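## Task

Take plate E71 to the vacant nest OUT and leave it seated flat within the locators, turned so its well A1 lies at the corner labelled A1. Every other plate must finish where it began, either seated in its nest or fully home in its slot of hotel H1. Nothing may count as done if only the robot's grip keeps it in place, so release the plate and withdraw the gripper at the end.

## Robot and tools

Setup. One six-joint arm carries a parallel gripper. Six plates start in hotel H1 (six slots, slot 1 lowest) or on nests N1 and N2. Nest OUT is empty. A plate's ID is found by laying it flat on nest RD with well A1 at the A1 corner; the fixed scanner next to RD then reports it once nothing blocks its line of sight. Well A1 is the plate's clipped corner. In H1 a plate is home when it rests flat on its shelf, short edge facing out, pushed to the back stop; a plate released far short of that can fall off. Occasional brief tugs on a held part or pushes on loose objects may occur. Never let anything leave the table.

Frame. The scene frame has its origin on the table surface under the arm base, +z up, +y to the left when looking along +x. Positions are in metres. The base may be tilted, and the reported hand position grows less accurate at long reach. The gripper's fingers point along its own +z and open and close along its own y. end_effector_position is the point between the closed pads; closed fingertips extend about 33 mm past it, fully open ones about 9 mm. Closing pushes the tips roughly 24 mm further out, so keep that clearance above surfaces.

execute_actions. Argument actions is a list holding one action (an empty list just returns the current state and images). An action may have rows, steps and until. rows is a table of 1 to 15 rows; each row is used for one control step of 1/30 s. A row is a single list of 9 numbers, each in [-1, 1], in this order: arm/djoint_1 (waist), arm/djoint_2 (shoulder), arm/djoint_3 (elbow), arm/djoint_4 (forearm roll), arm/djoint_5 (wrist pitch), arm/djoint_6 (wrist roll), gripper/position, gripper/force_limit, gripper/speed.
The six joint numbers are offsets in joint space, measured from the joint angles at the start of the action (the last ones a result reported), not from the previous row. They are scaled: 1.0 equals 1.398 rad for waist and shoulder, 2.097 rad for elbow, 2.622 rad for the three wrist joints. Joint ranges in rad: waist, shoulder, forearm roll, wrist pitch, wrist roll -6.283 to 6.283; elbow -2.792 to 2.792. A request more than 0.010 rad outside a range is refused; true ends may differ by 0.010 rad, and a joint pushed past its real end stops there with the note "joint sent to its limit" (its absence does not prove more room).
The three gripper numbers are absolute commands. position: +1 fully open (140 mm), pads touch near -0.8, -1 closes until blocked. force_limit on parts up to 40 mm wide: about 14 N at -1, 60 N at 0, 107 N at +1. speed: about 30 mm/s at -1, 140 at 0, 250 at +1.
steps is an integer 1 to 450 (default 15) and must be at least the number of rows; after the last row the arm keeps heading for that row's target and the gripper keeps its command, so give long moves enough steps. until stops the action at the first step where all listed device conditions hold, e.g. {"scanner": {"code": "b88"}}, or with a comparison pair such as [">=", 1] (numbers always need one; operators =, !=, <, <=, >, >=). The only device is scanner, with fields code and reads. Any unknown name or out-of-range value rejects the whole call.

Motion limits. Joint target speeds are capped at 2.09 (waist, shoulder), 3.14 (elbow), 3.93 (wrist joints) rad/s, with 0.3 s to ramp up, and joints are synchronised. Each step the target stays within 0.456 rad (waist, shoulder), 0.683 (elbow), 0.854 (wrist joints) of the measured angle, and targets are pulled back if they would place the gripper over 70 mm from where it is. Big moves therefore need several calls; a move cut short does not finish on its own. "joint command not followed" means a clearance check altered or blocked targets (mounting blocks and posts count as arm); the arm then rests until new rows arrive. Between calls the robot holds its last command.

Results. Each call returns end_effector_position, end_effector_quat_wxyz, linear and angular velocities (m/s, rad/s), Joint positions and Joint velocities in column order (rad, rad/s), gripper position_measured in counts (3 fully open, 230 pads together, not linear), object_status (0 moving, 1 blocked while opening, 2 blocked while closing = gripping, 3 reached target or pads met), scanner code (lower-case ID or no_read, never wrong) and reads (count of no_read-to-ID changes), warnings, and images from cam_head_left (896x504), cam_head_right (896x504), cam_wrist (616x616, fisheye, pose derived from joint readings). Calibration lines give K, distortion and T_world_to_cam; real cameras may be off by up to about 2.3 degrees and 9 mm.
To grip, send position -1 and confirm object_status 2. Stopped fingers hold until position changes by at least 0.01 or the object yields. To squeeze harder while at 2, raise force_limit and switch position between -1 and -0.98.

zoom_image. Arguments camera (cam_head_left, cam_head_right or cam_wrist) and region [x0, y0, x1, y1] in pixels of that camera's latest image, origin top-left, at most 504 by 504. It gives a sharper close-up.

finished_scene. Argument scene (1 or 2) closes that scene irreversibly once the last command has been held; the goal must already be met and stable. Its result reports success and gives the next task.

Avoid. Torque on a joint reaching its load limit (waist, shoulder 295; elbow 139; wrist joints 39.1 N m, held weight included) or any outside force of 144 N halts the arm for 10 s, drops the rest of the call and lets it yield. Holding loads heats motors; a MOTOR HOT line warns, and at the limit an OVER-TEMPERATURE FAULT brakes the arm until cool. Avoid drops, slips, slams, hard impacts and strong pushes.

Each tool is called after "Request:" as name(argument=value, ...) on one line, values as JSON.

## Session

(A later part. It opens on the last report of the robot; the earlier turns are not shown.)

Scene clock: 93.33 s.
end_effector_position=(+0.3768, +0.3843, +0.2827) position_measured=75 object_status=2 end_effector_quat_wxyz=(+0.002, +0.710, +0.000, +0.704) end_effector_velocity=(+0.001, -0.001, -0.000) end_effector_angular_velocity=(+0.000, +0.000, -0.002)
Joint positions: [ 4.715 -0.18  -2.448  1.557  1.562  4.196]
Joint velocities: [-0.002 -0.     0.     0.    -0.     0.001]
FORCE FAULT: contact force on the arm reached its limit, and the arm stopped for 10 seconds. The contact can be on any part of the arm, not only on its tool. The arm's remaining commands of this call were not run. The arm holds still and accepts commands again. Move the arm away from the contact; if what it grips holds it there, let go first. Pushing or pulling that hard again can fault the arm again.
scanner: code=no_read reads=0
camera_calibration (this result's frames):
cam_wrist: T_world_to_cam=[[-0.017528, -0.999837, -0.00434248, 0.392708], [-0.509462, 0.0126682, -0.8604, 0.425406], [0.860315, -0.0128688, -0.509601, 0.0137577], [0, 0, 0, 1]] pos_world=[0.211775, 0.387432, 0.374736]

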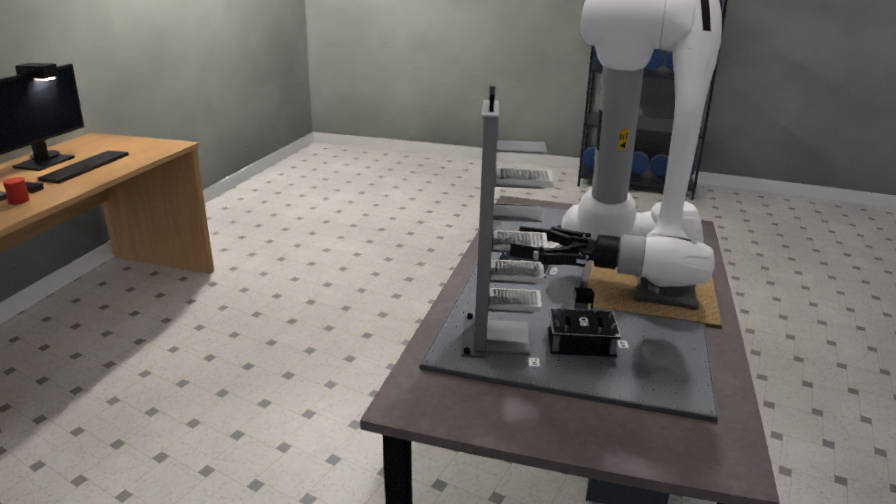

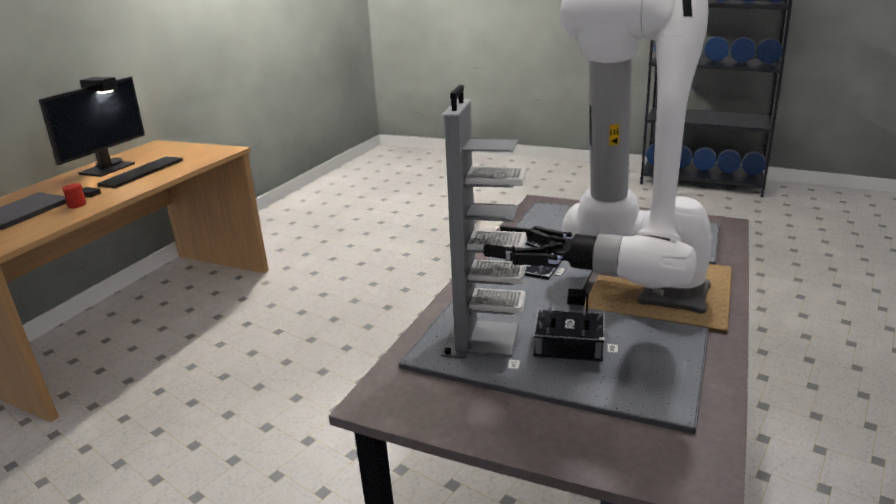

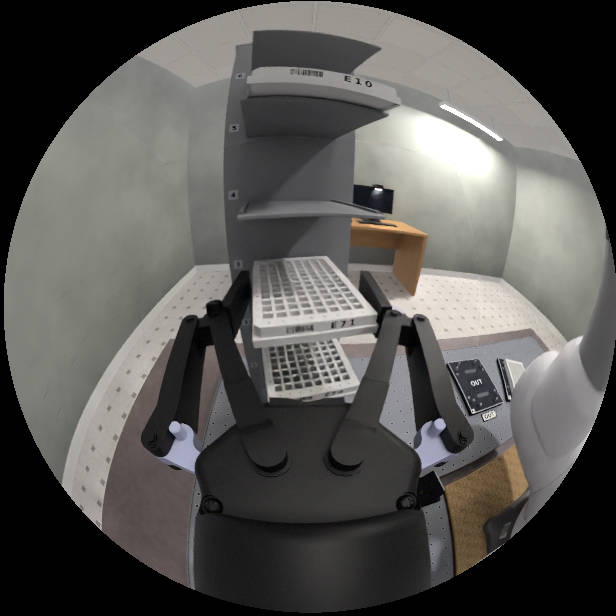

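Request:
execute_actions(actions=[{"rows":[[0,0,0,0,0,0,1,0,0]],"steps":25}])

Request:
execute_actions(actions=[{"rows":[[0.112,0.055,-0.032,0.018,0.011,-0.003,1,0,0]],"steps":40}])

Scene clock: 113.67 s.
end_effector_position=(+0.3768, +0.3843, +0.2827) position_measured=3 object_status=3 end_effector_quat_wxyz=(+0.002, +0.710, +0.000, +0.704) end_effector_velocity=(+0.000, -0.000, +0.000) end_effector_angular_velocity=(+0.000, -0.000, -0.001)
Joint positions: [ 4.715 -0.18  -2.448  1.557  1.562  4.196]
Joint velocities: [-0.001  0.     0.    -0.     0.    -0.   ]
scanner: code=no_read reads=0
camera_calibration (this result's frames):
cam_wrist: T_world_to_cam=[[-0.0175277, -0.999837, -0.00434271, 0.392708], [-0.509462, 0.0126682, -0.8604, 0.425406], [0.860315, -0.0128684, -0.509601, 0.0137577], [0, 0, 0, 1]] pos_world=[0.211775, 0.387432, 0.374736]

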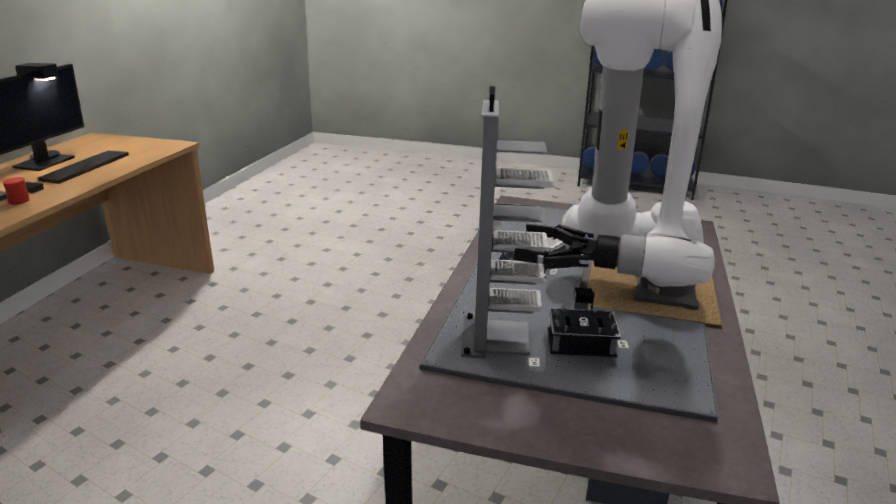

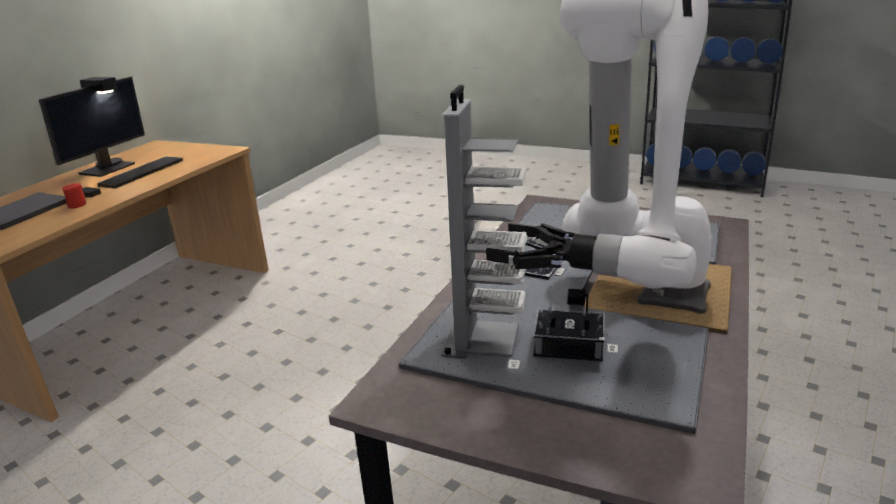

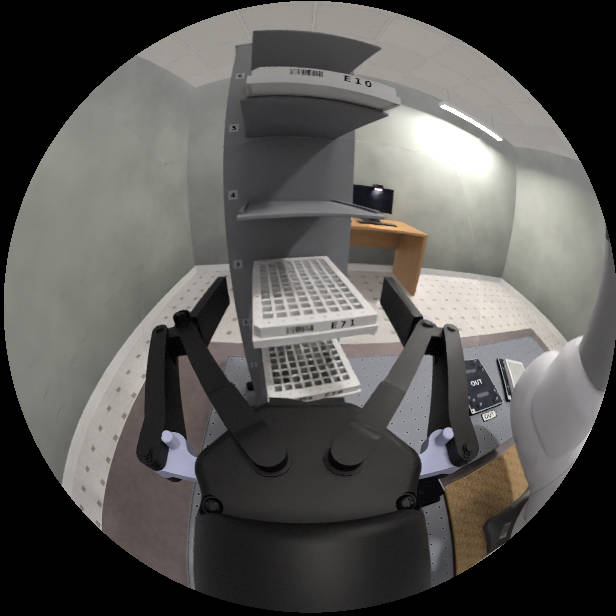

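Scene clock: 115.00 s.
end_effector_position=(+0.3205, +0.3777, +0.2931) position_measured=3 object_status=3 end_effector_quat_wxyz=(-0.034, +0.709, +0.035, +0.703) end_effector_velocity=(-0.000, +0.000, -0.000) end_effector_angular_velocity=(-0.000, +0.001, +0.000)
Joint positions: [ 4.872 -0.103 -2.515  1.604  1.591  4.188]
Joint velocities: [ 0.  0. -0.  0. -0. -0.]
scanner: code=no_read reads=0
camera_calibration (this result's frames):
cam_wrist: T_world_to_cam=[[0.083678, -0.996469, -0.00691517, 0.352234], [-0.507079, -0.0366058, -0.861122, 0.423878], [0.857828, 0.0755635, -0.508351, 0.0344128], [0, 0, 0, 1]] pos_world=[0.155945, 0.363906, 0.38494]

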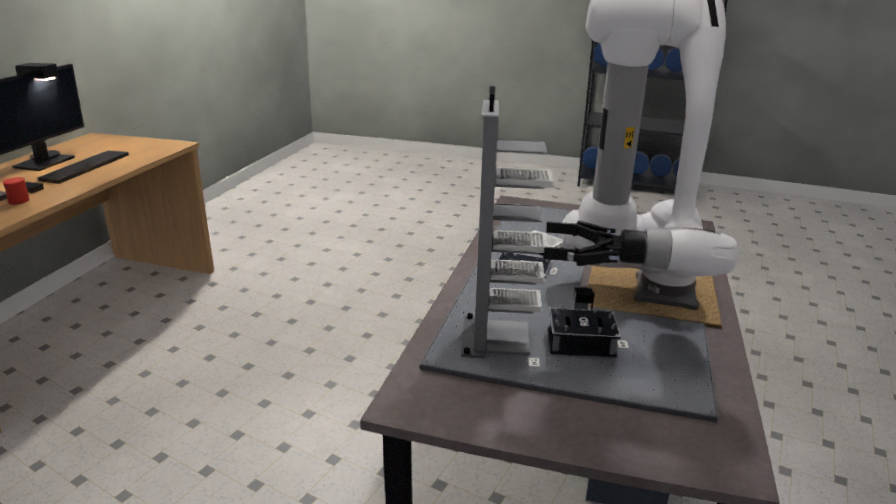

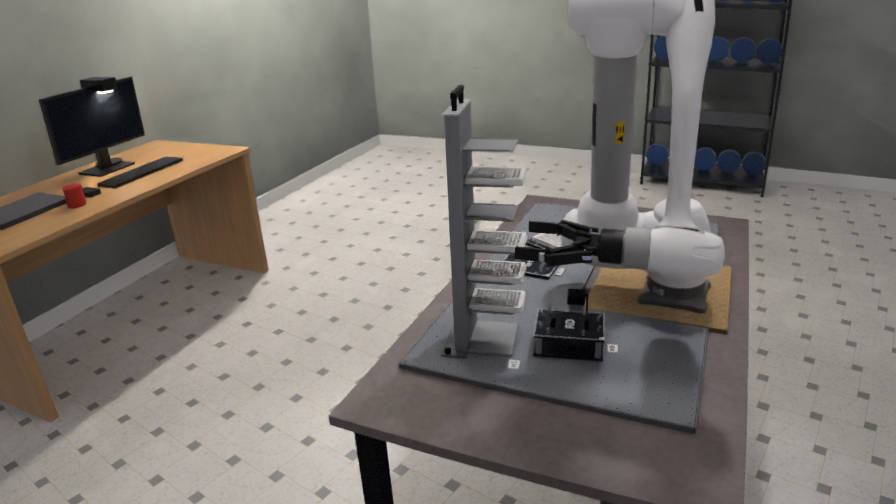

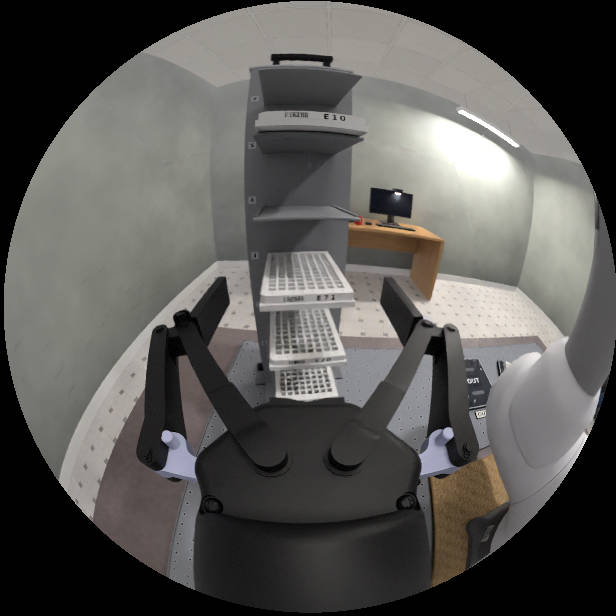

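Request:
execute_actions(actions=[{"rows":[[0.009,0.019,-0.022,-0.019,-0.011,0.007,1,0,0]],"steps":30}])

Scene clock: 123.60 s.
end_effector_position=(+0.3169, +0.3749, +0.2891) position_measured=3 object_status=3 end_effector_quat_wxyz=(-0.059, +0.708, +0.060, +0.702) end_effector_velocity=(-0.000, -0.000, +0.000) end_effector_angular_velocity=(-0.000, -0.001, -0.001)
Joint positions: [ 4.885 -0.076 -2.561  1.555  1.562  4.207]
Joint velocities: [ 0.     0.001  0.     0.     0.001 -0.001]
scanner: code=no_read reads=0
camera_calibration (this result's frames):
cam_wrist: T_world_to_cam=[[0.153315, -0.988155, -0.00659615, 0.324501], [-0.50357, -0.0723836, -0.860917, 0.430753], [0.850242, 0.135313, -0.508703, 0.0157723], [0, 0, 0, 1]] pos_world=[0.153753, 0.349703, 0.381006]

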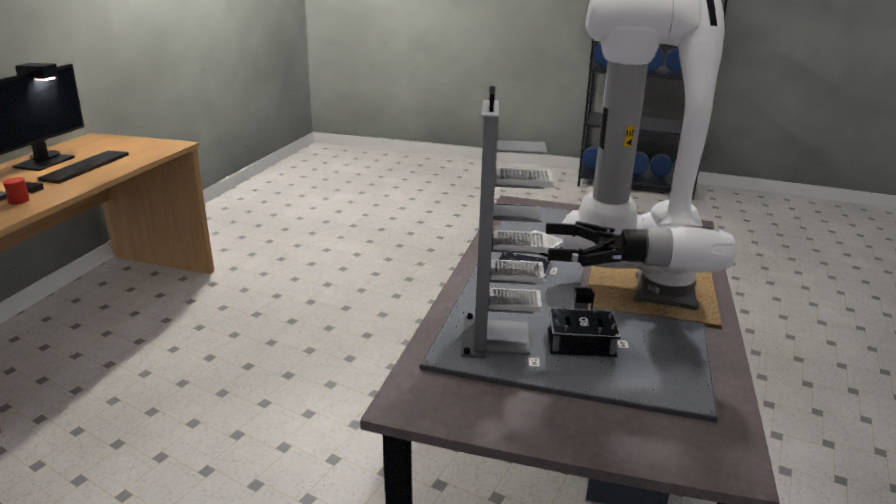

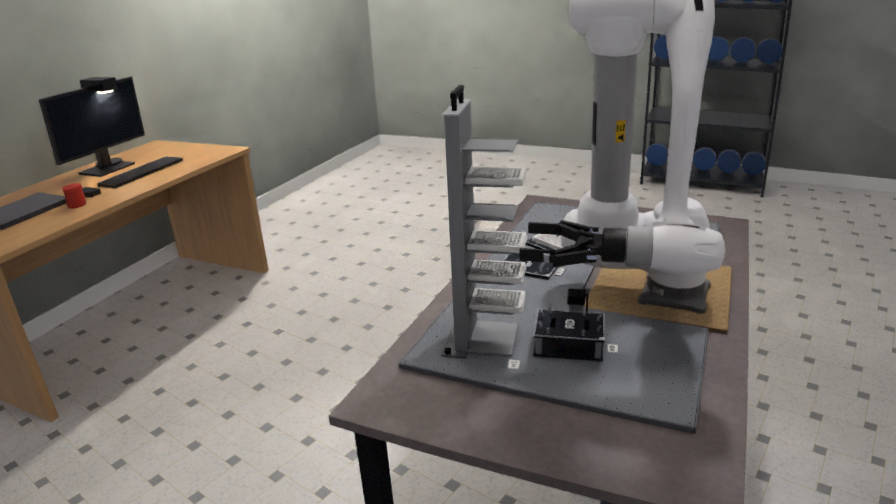

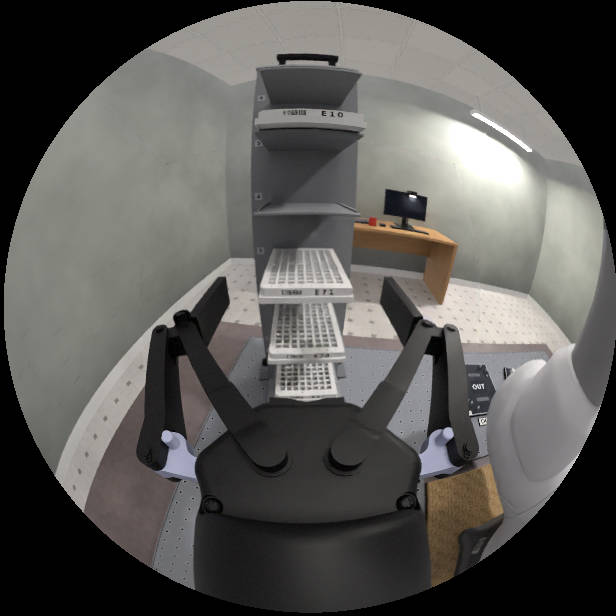

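Request:
execute_actions(actions=[{"rows":[[-0.15,-0.018,0.014,-0.07,-0.039,0.002,1,0,0]],"steps":40}])

Scene clock: 127.00 s.
end_effector_position=(+0.3847, +0.3883, +0.2879) position_measured=3 object_status=3 end_effector_quat_wxyz=(-0.058, +0.708, +0.061, +0.701) end_effector_velocity=(+0.000, +0.000, -0.000) end_effector_angular_velocity=(-0.001, -0.001, +0.000)
Joint positions: [ 4.675 -0.101 -2.532  1.371  1.46   4.212]
Joint velocities: [-0.    -0.001 -0.    -0.     0.    -0.   ]
scanner: code=no_read reads=0
camera_calibration (this result's frames):
cam_wrist: T_world_to_cam=[[0.153309, -0.988165, -0.0050419, 0.32686], [-0.504151, -0.0738261, -0.860454, 0.465459], [0.849899, 0.134457, -0.509503, -0.0435142], [0, 0, 0, 1]] pos_world=[0.221534, 0.363206, 0.379984]

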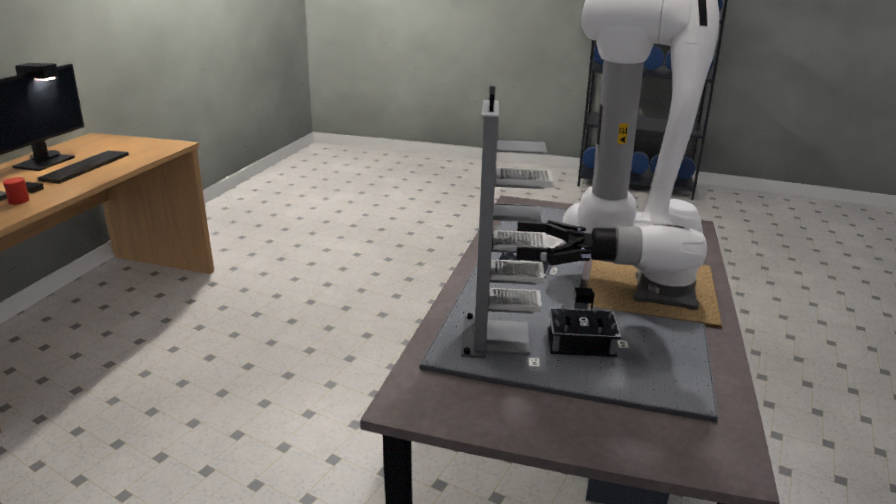

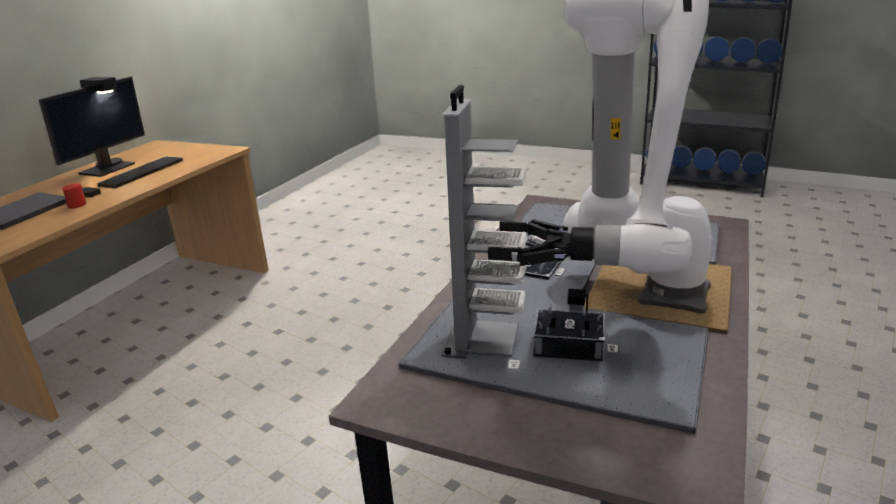

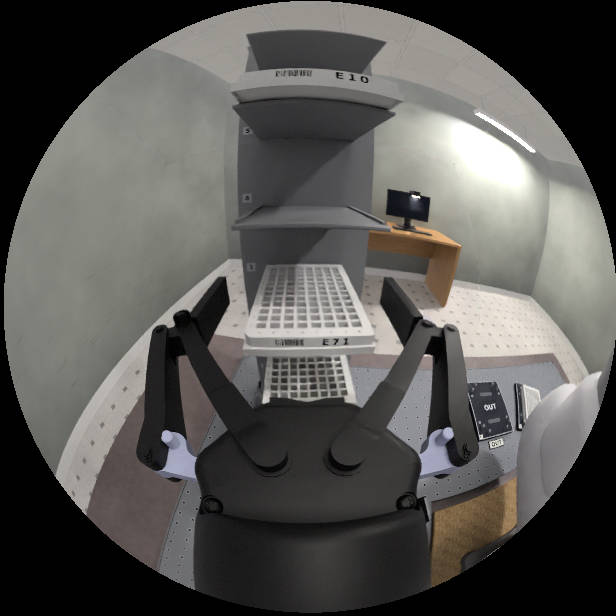

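Request:
execute_actions(actions=[{"rows":[[0,0,0,0,0,0,-1,-0.5,-0.6]],"steps":50}])

Scene clock: 130.63 s.
end_effector_position=(+0.3846, +0.3882, +0.2879) position_measured=84 object_status=2 end_effector_quat_wxyz=(-0.058, +0.708, +0.061, +0.701) end_effector_velocity=(-0.000, +0.000, -0.000) end_effector_angular_velocity=(+0.000, +0.000, +0.001)
Joint positions: [ 4.675 -0.101 -2.532  1.371  1.46   4.212]
Joint velocities: [ 0.001 -0.     0.    -0.    -0.     0.   ]
scanner: code=no_read reads=0
camera_calibration (this result's frames):
cam_wrist: T_world_to_cam=[[0.153293, -0.988169, -0.0049147, 0.326762], [-0.504166, -0.0739313, -0.860436, 0.465453], [0.849893, 0.134377, -0.509535, -0.0434846], [0, 0, 0, 1]] pos_world=[0.221532, 0.363151, 0.379941]

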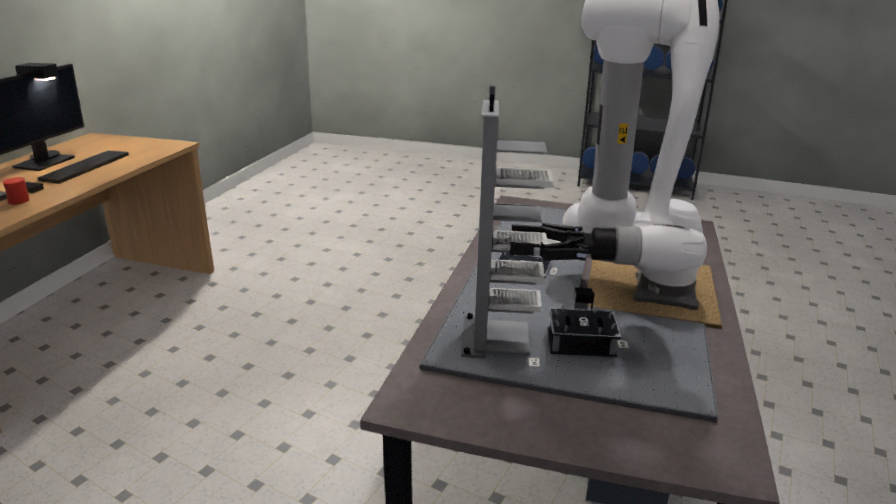

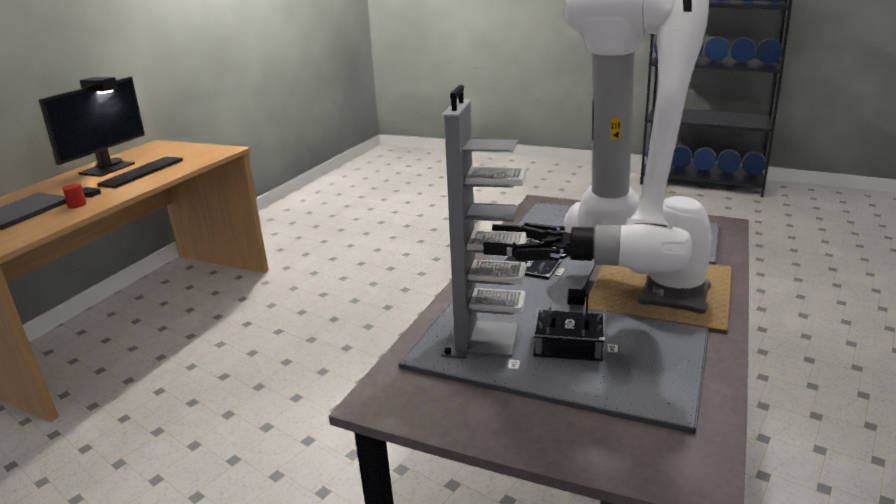

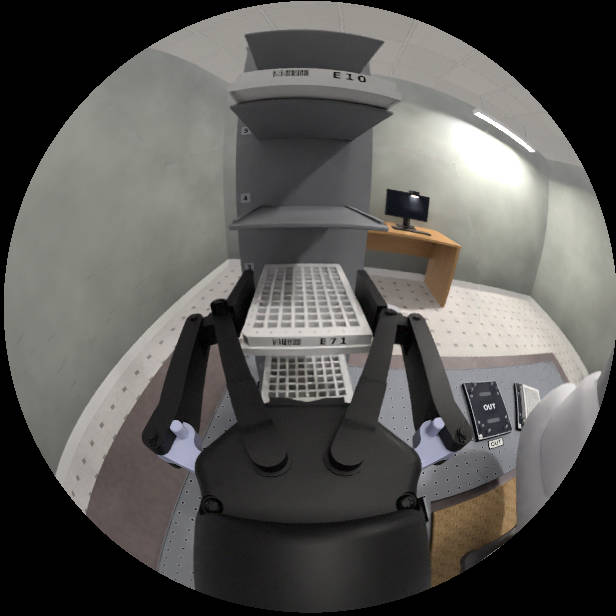

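Request:
execute_actions(actions=[{"rows":[[0,0,0,0,0,0,0.3,-0.5,0]],"steps":15}])

Request:
execute_actions(actions=[{"rows":[[0,0.0136,0.0024,0,0,-0.009,0.3,-0.5,0]],"steps":20}])

Request:
execute_actions(actions=[{"rows":[[0,0,0,0,0,0,-1,-0.5,-0.6]],"steps":40}])

Scene clock: 137.60 s.
end_effector_position=(+0.3847, +0.3883, +0.2879) position_measured=84 object_status=2 end_effector_quat_wxyz=(-0.058, +0.708, +0.061, +0.701) end_effector_velocity=(+0.000, +0.000, -0.000) end_effector_angular_velocity=(-0.001, +0.000, -0.000)
Joint positions: [ 4.675 -0.101 -2.532  1.371  1.46   4.212]
Joint velocities: [-0. -0.  0.  0. -0. -0.]
scanner: code=no_read reads=0
camera_calibration (this result's frames):
cam_wrist: T_world_to_cam=[[0.153309, -0.988165, -0.00504276, 0.326861], [-0.504152, -0.0738258, -0.860453, 0.465459], [0.849898, 0.134458, -0.509504, -0.0435141], [0, 0, 0, 1]] pos_world=[0.221534, 0.363206, 0.379984]

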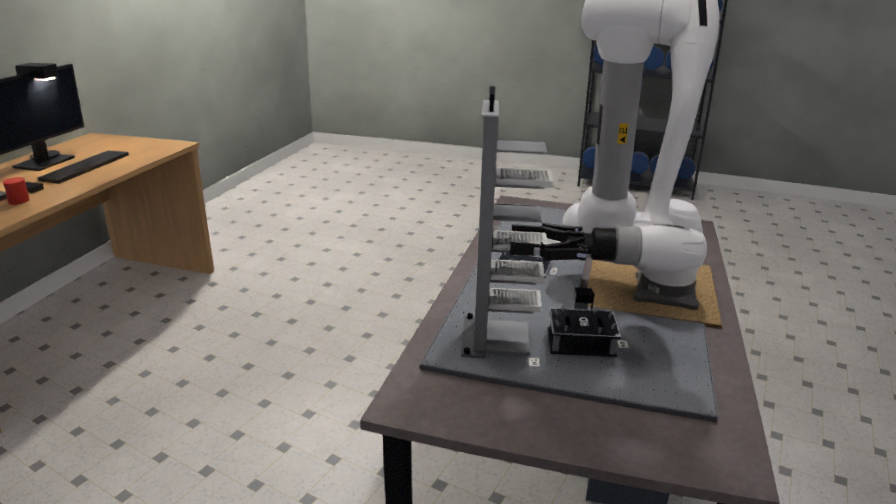

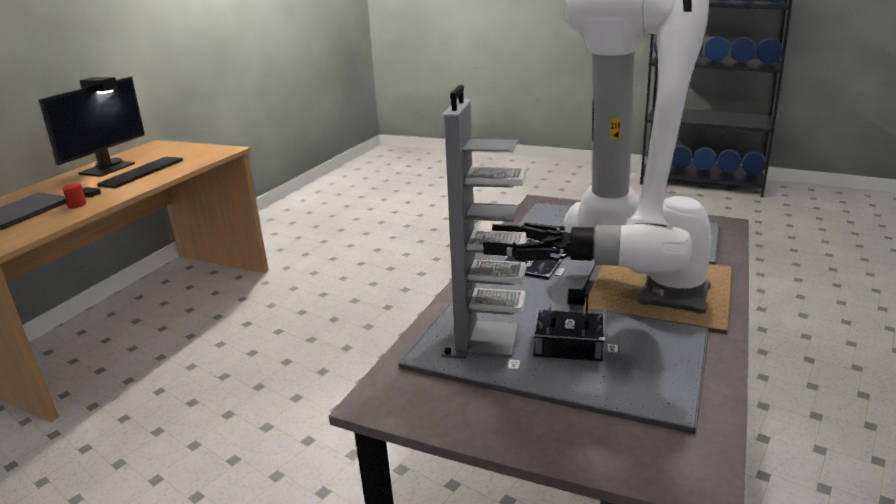

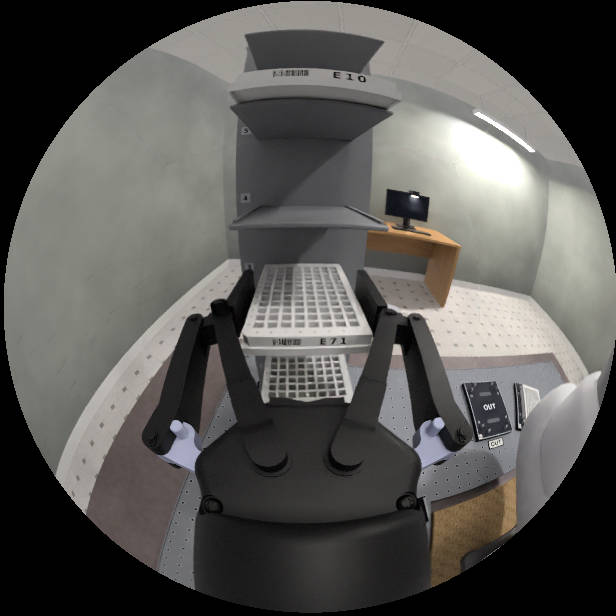

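Scene clock: 138.27 s.
end_effector_position=(+0.3847, +0.3883, +0.2976) position_measured=91 object_status=3 end_effector_quat_wxyz=(-0.059, +0.706, +0.061, +0.703) end_effector_velocity=(-0.000, -0.000, -0.000) end_effector_angular_velocity=(+0.000, +0.001, +0.001)
Joint positions: [ 4.675 -0.082 -2.527  1.371  1.46   4.188]
Joint velocities: [ 0.001  0.001 -0.001  0.    -0.     0.001]
scanner: code=no_read reads=0
camera_calibration (this result's frames):
cam_wrist: T_world_to_cam=[[0.153423, -0.988147, -0.00509981, 0.326908], [-0.499462, -0.0730928, -0.863247, 0.472536], [0.852643, 0.134989, -0.504756, -0.0413437], [0, 0, 0, 1]] pos_world=[0.22111, 0.363153, 0.388714]

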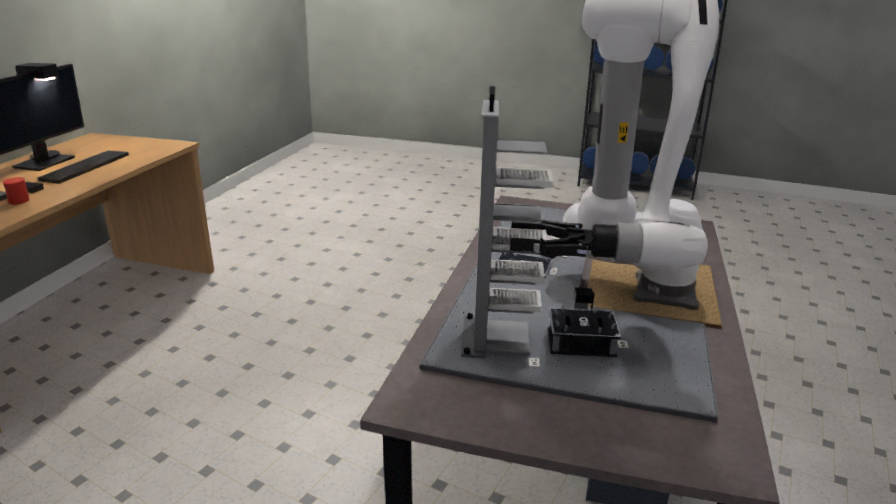

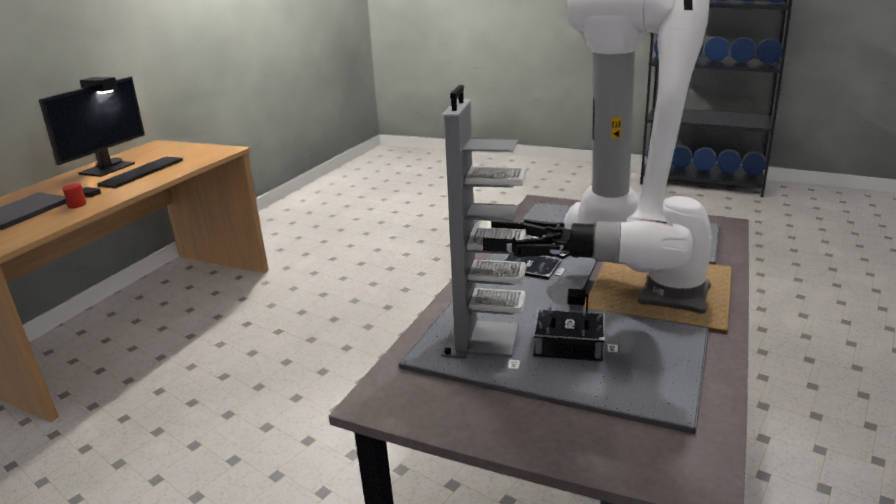

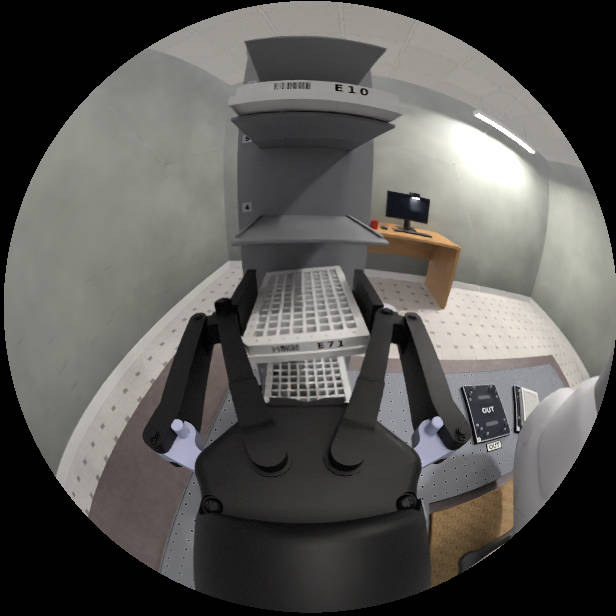

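Scene clock: 139.60 s.
end_effector_position=(+0.3847, +0.3883, +0.2976) position_measured=101 object_status=2 end_effector_quat_wxyz=(-0.059, +0.706, +0.061, +0.703) end_effector_velocity=(-0.000, +0.000, +0.000) end_effector_angular_velocity=(+0.000, -0.000, +0.001)
Joint positions: [ 4.675 -0.082 -2.527  1.371  1.46   4.188]
Joint velocities: [ 0.001  0.     0.    -0.     0.    -0.   ]
scanner: code=no_read reads=0
camera_calibration (this result's frames):
cam_wrist: T_world_to_cam=[[0.153364, -0.988157, -0.005106, 0.326901], [-0.499474, -0.073059, -0.863243, 0.472536], [0.852646, 0.134941, -0.504763, -0.0413266], [0, 0, 0, 1]] pos_world=[0.221121, 0.363129, 0.388723]

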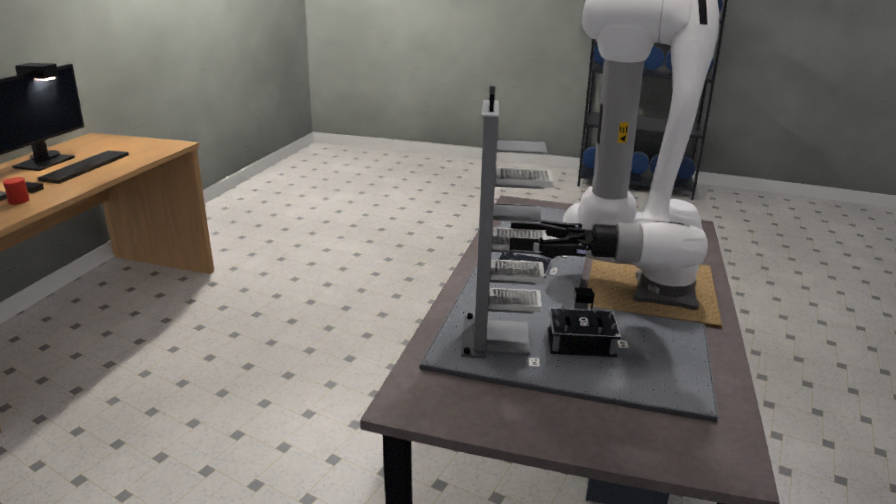

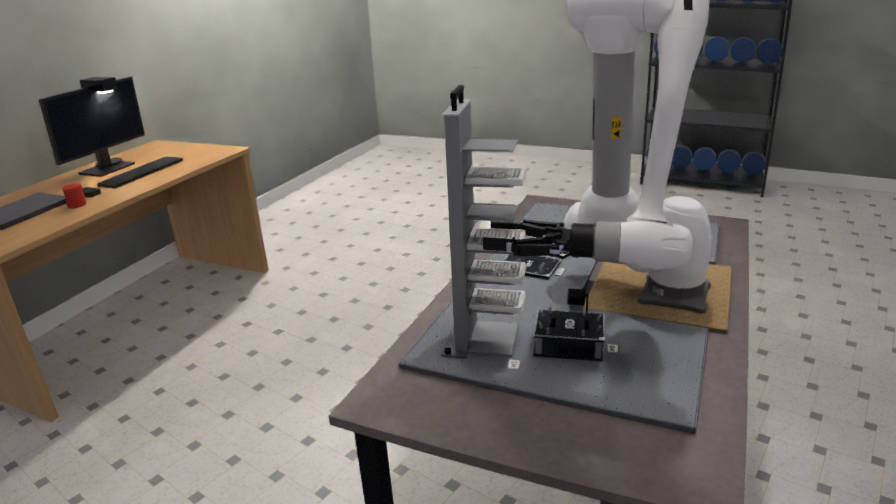

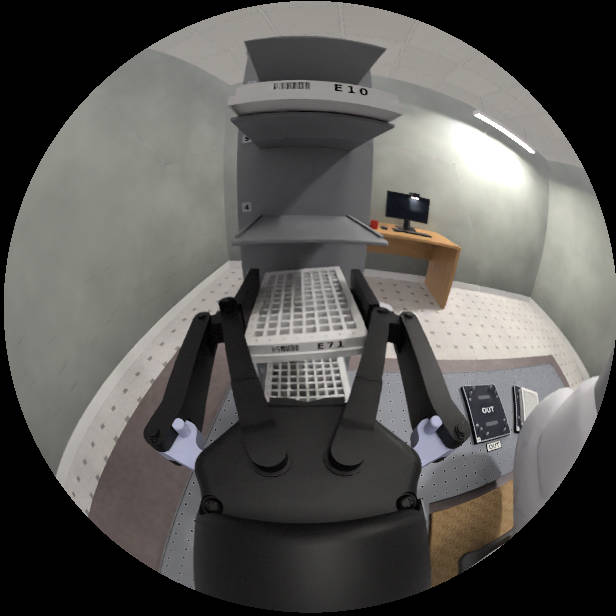

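Request:
execute_actions(actions=[{"rows":[[0,0,0,0,0,0,-0.98,0,-0.6]],"steps":20}])

Request:
zoom_image(camera="cam_head_right", region=[440,180,640,300])

Scene clock: 144.77 s.
end_effector_position=(+0.3847, +0.3883, +0.2976) position_measured=103 object_status=2 end_effector_quat_wxyz=(-0.059, +0.706, +0.061, +0.703) end_effector_velocity=(+0.000, -0.000, -0.000) end_effector_angular_velocity=(+0.000, +0.000, -0.001)
Joint positions: [ 4.675 -0.082 -2.527  1.371  1.46   4.188]
Joint velocities: [-0.001 -0.     0.     0.     0.     0.   ]
scanner: code=no_read reads=0
camera_calibration (this result's frames):
cam_wrist: T_world_to_cam=[[0.153462, -0.988141, -0.00507644, 0.326901], [-0.499454, -0.0731323, -0.863248, 0.472543], [0.85264, 0.135011, -0.504754, -0.0413412], [0, 0, 0, 1]] pos_world=[0.221096, 0.363164, 0.388714]

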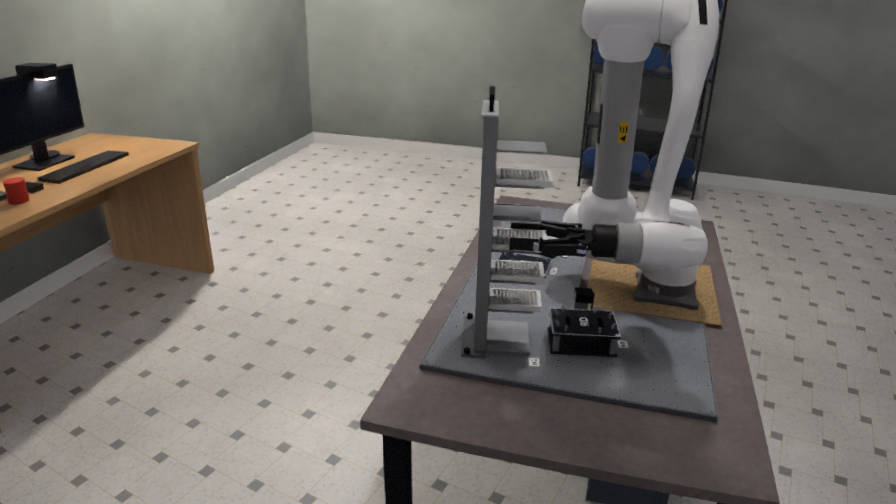

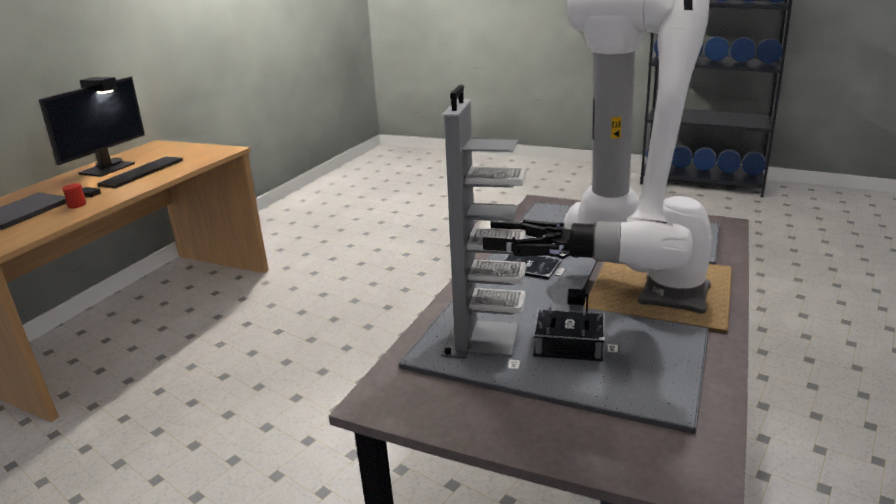

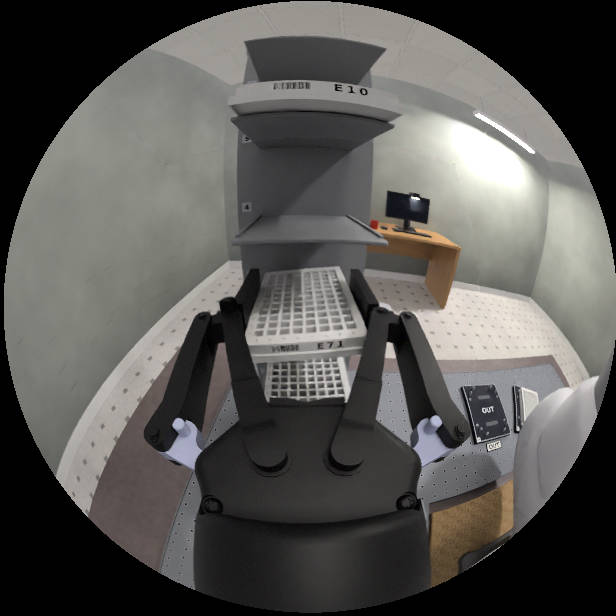

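Region (440, 180, 640, 300) of cam_head_right's 896x504 image, scaled by 2.520, with more detail than that image has; it fills the top 302 rows of this view, and the rest is white.

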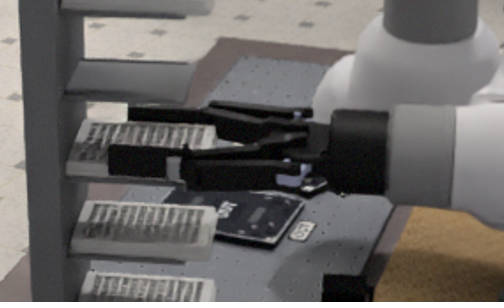

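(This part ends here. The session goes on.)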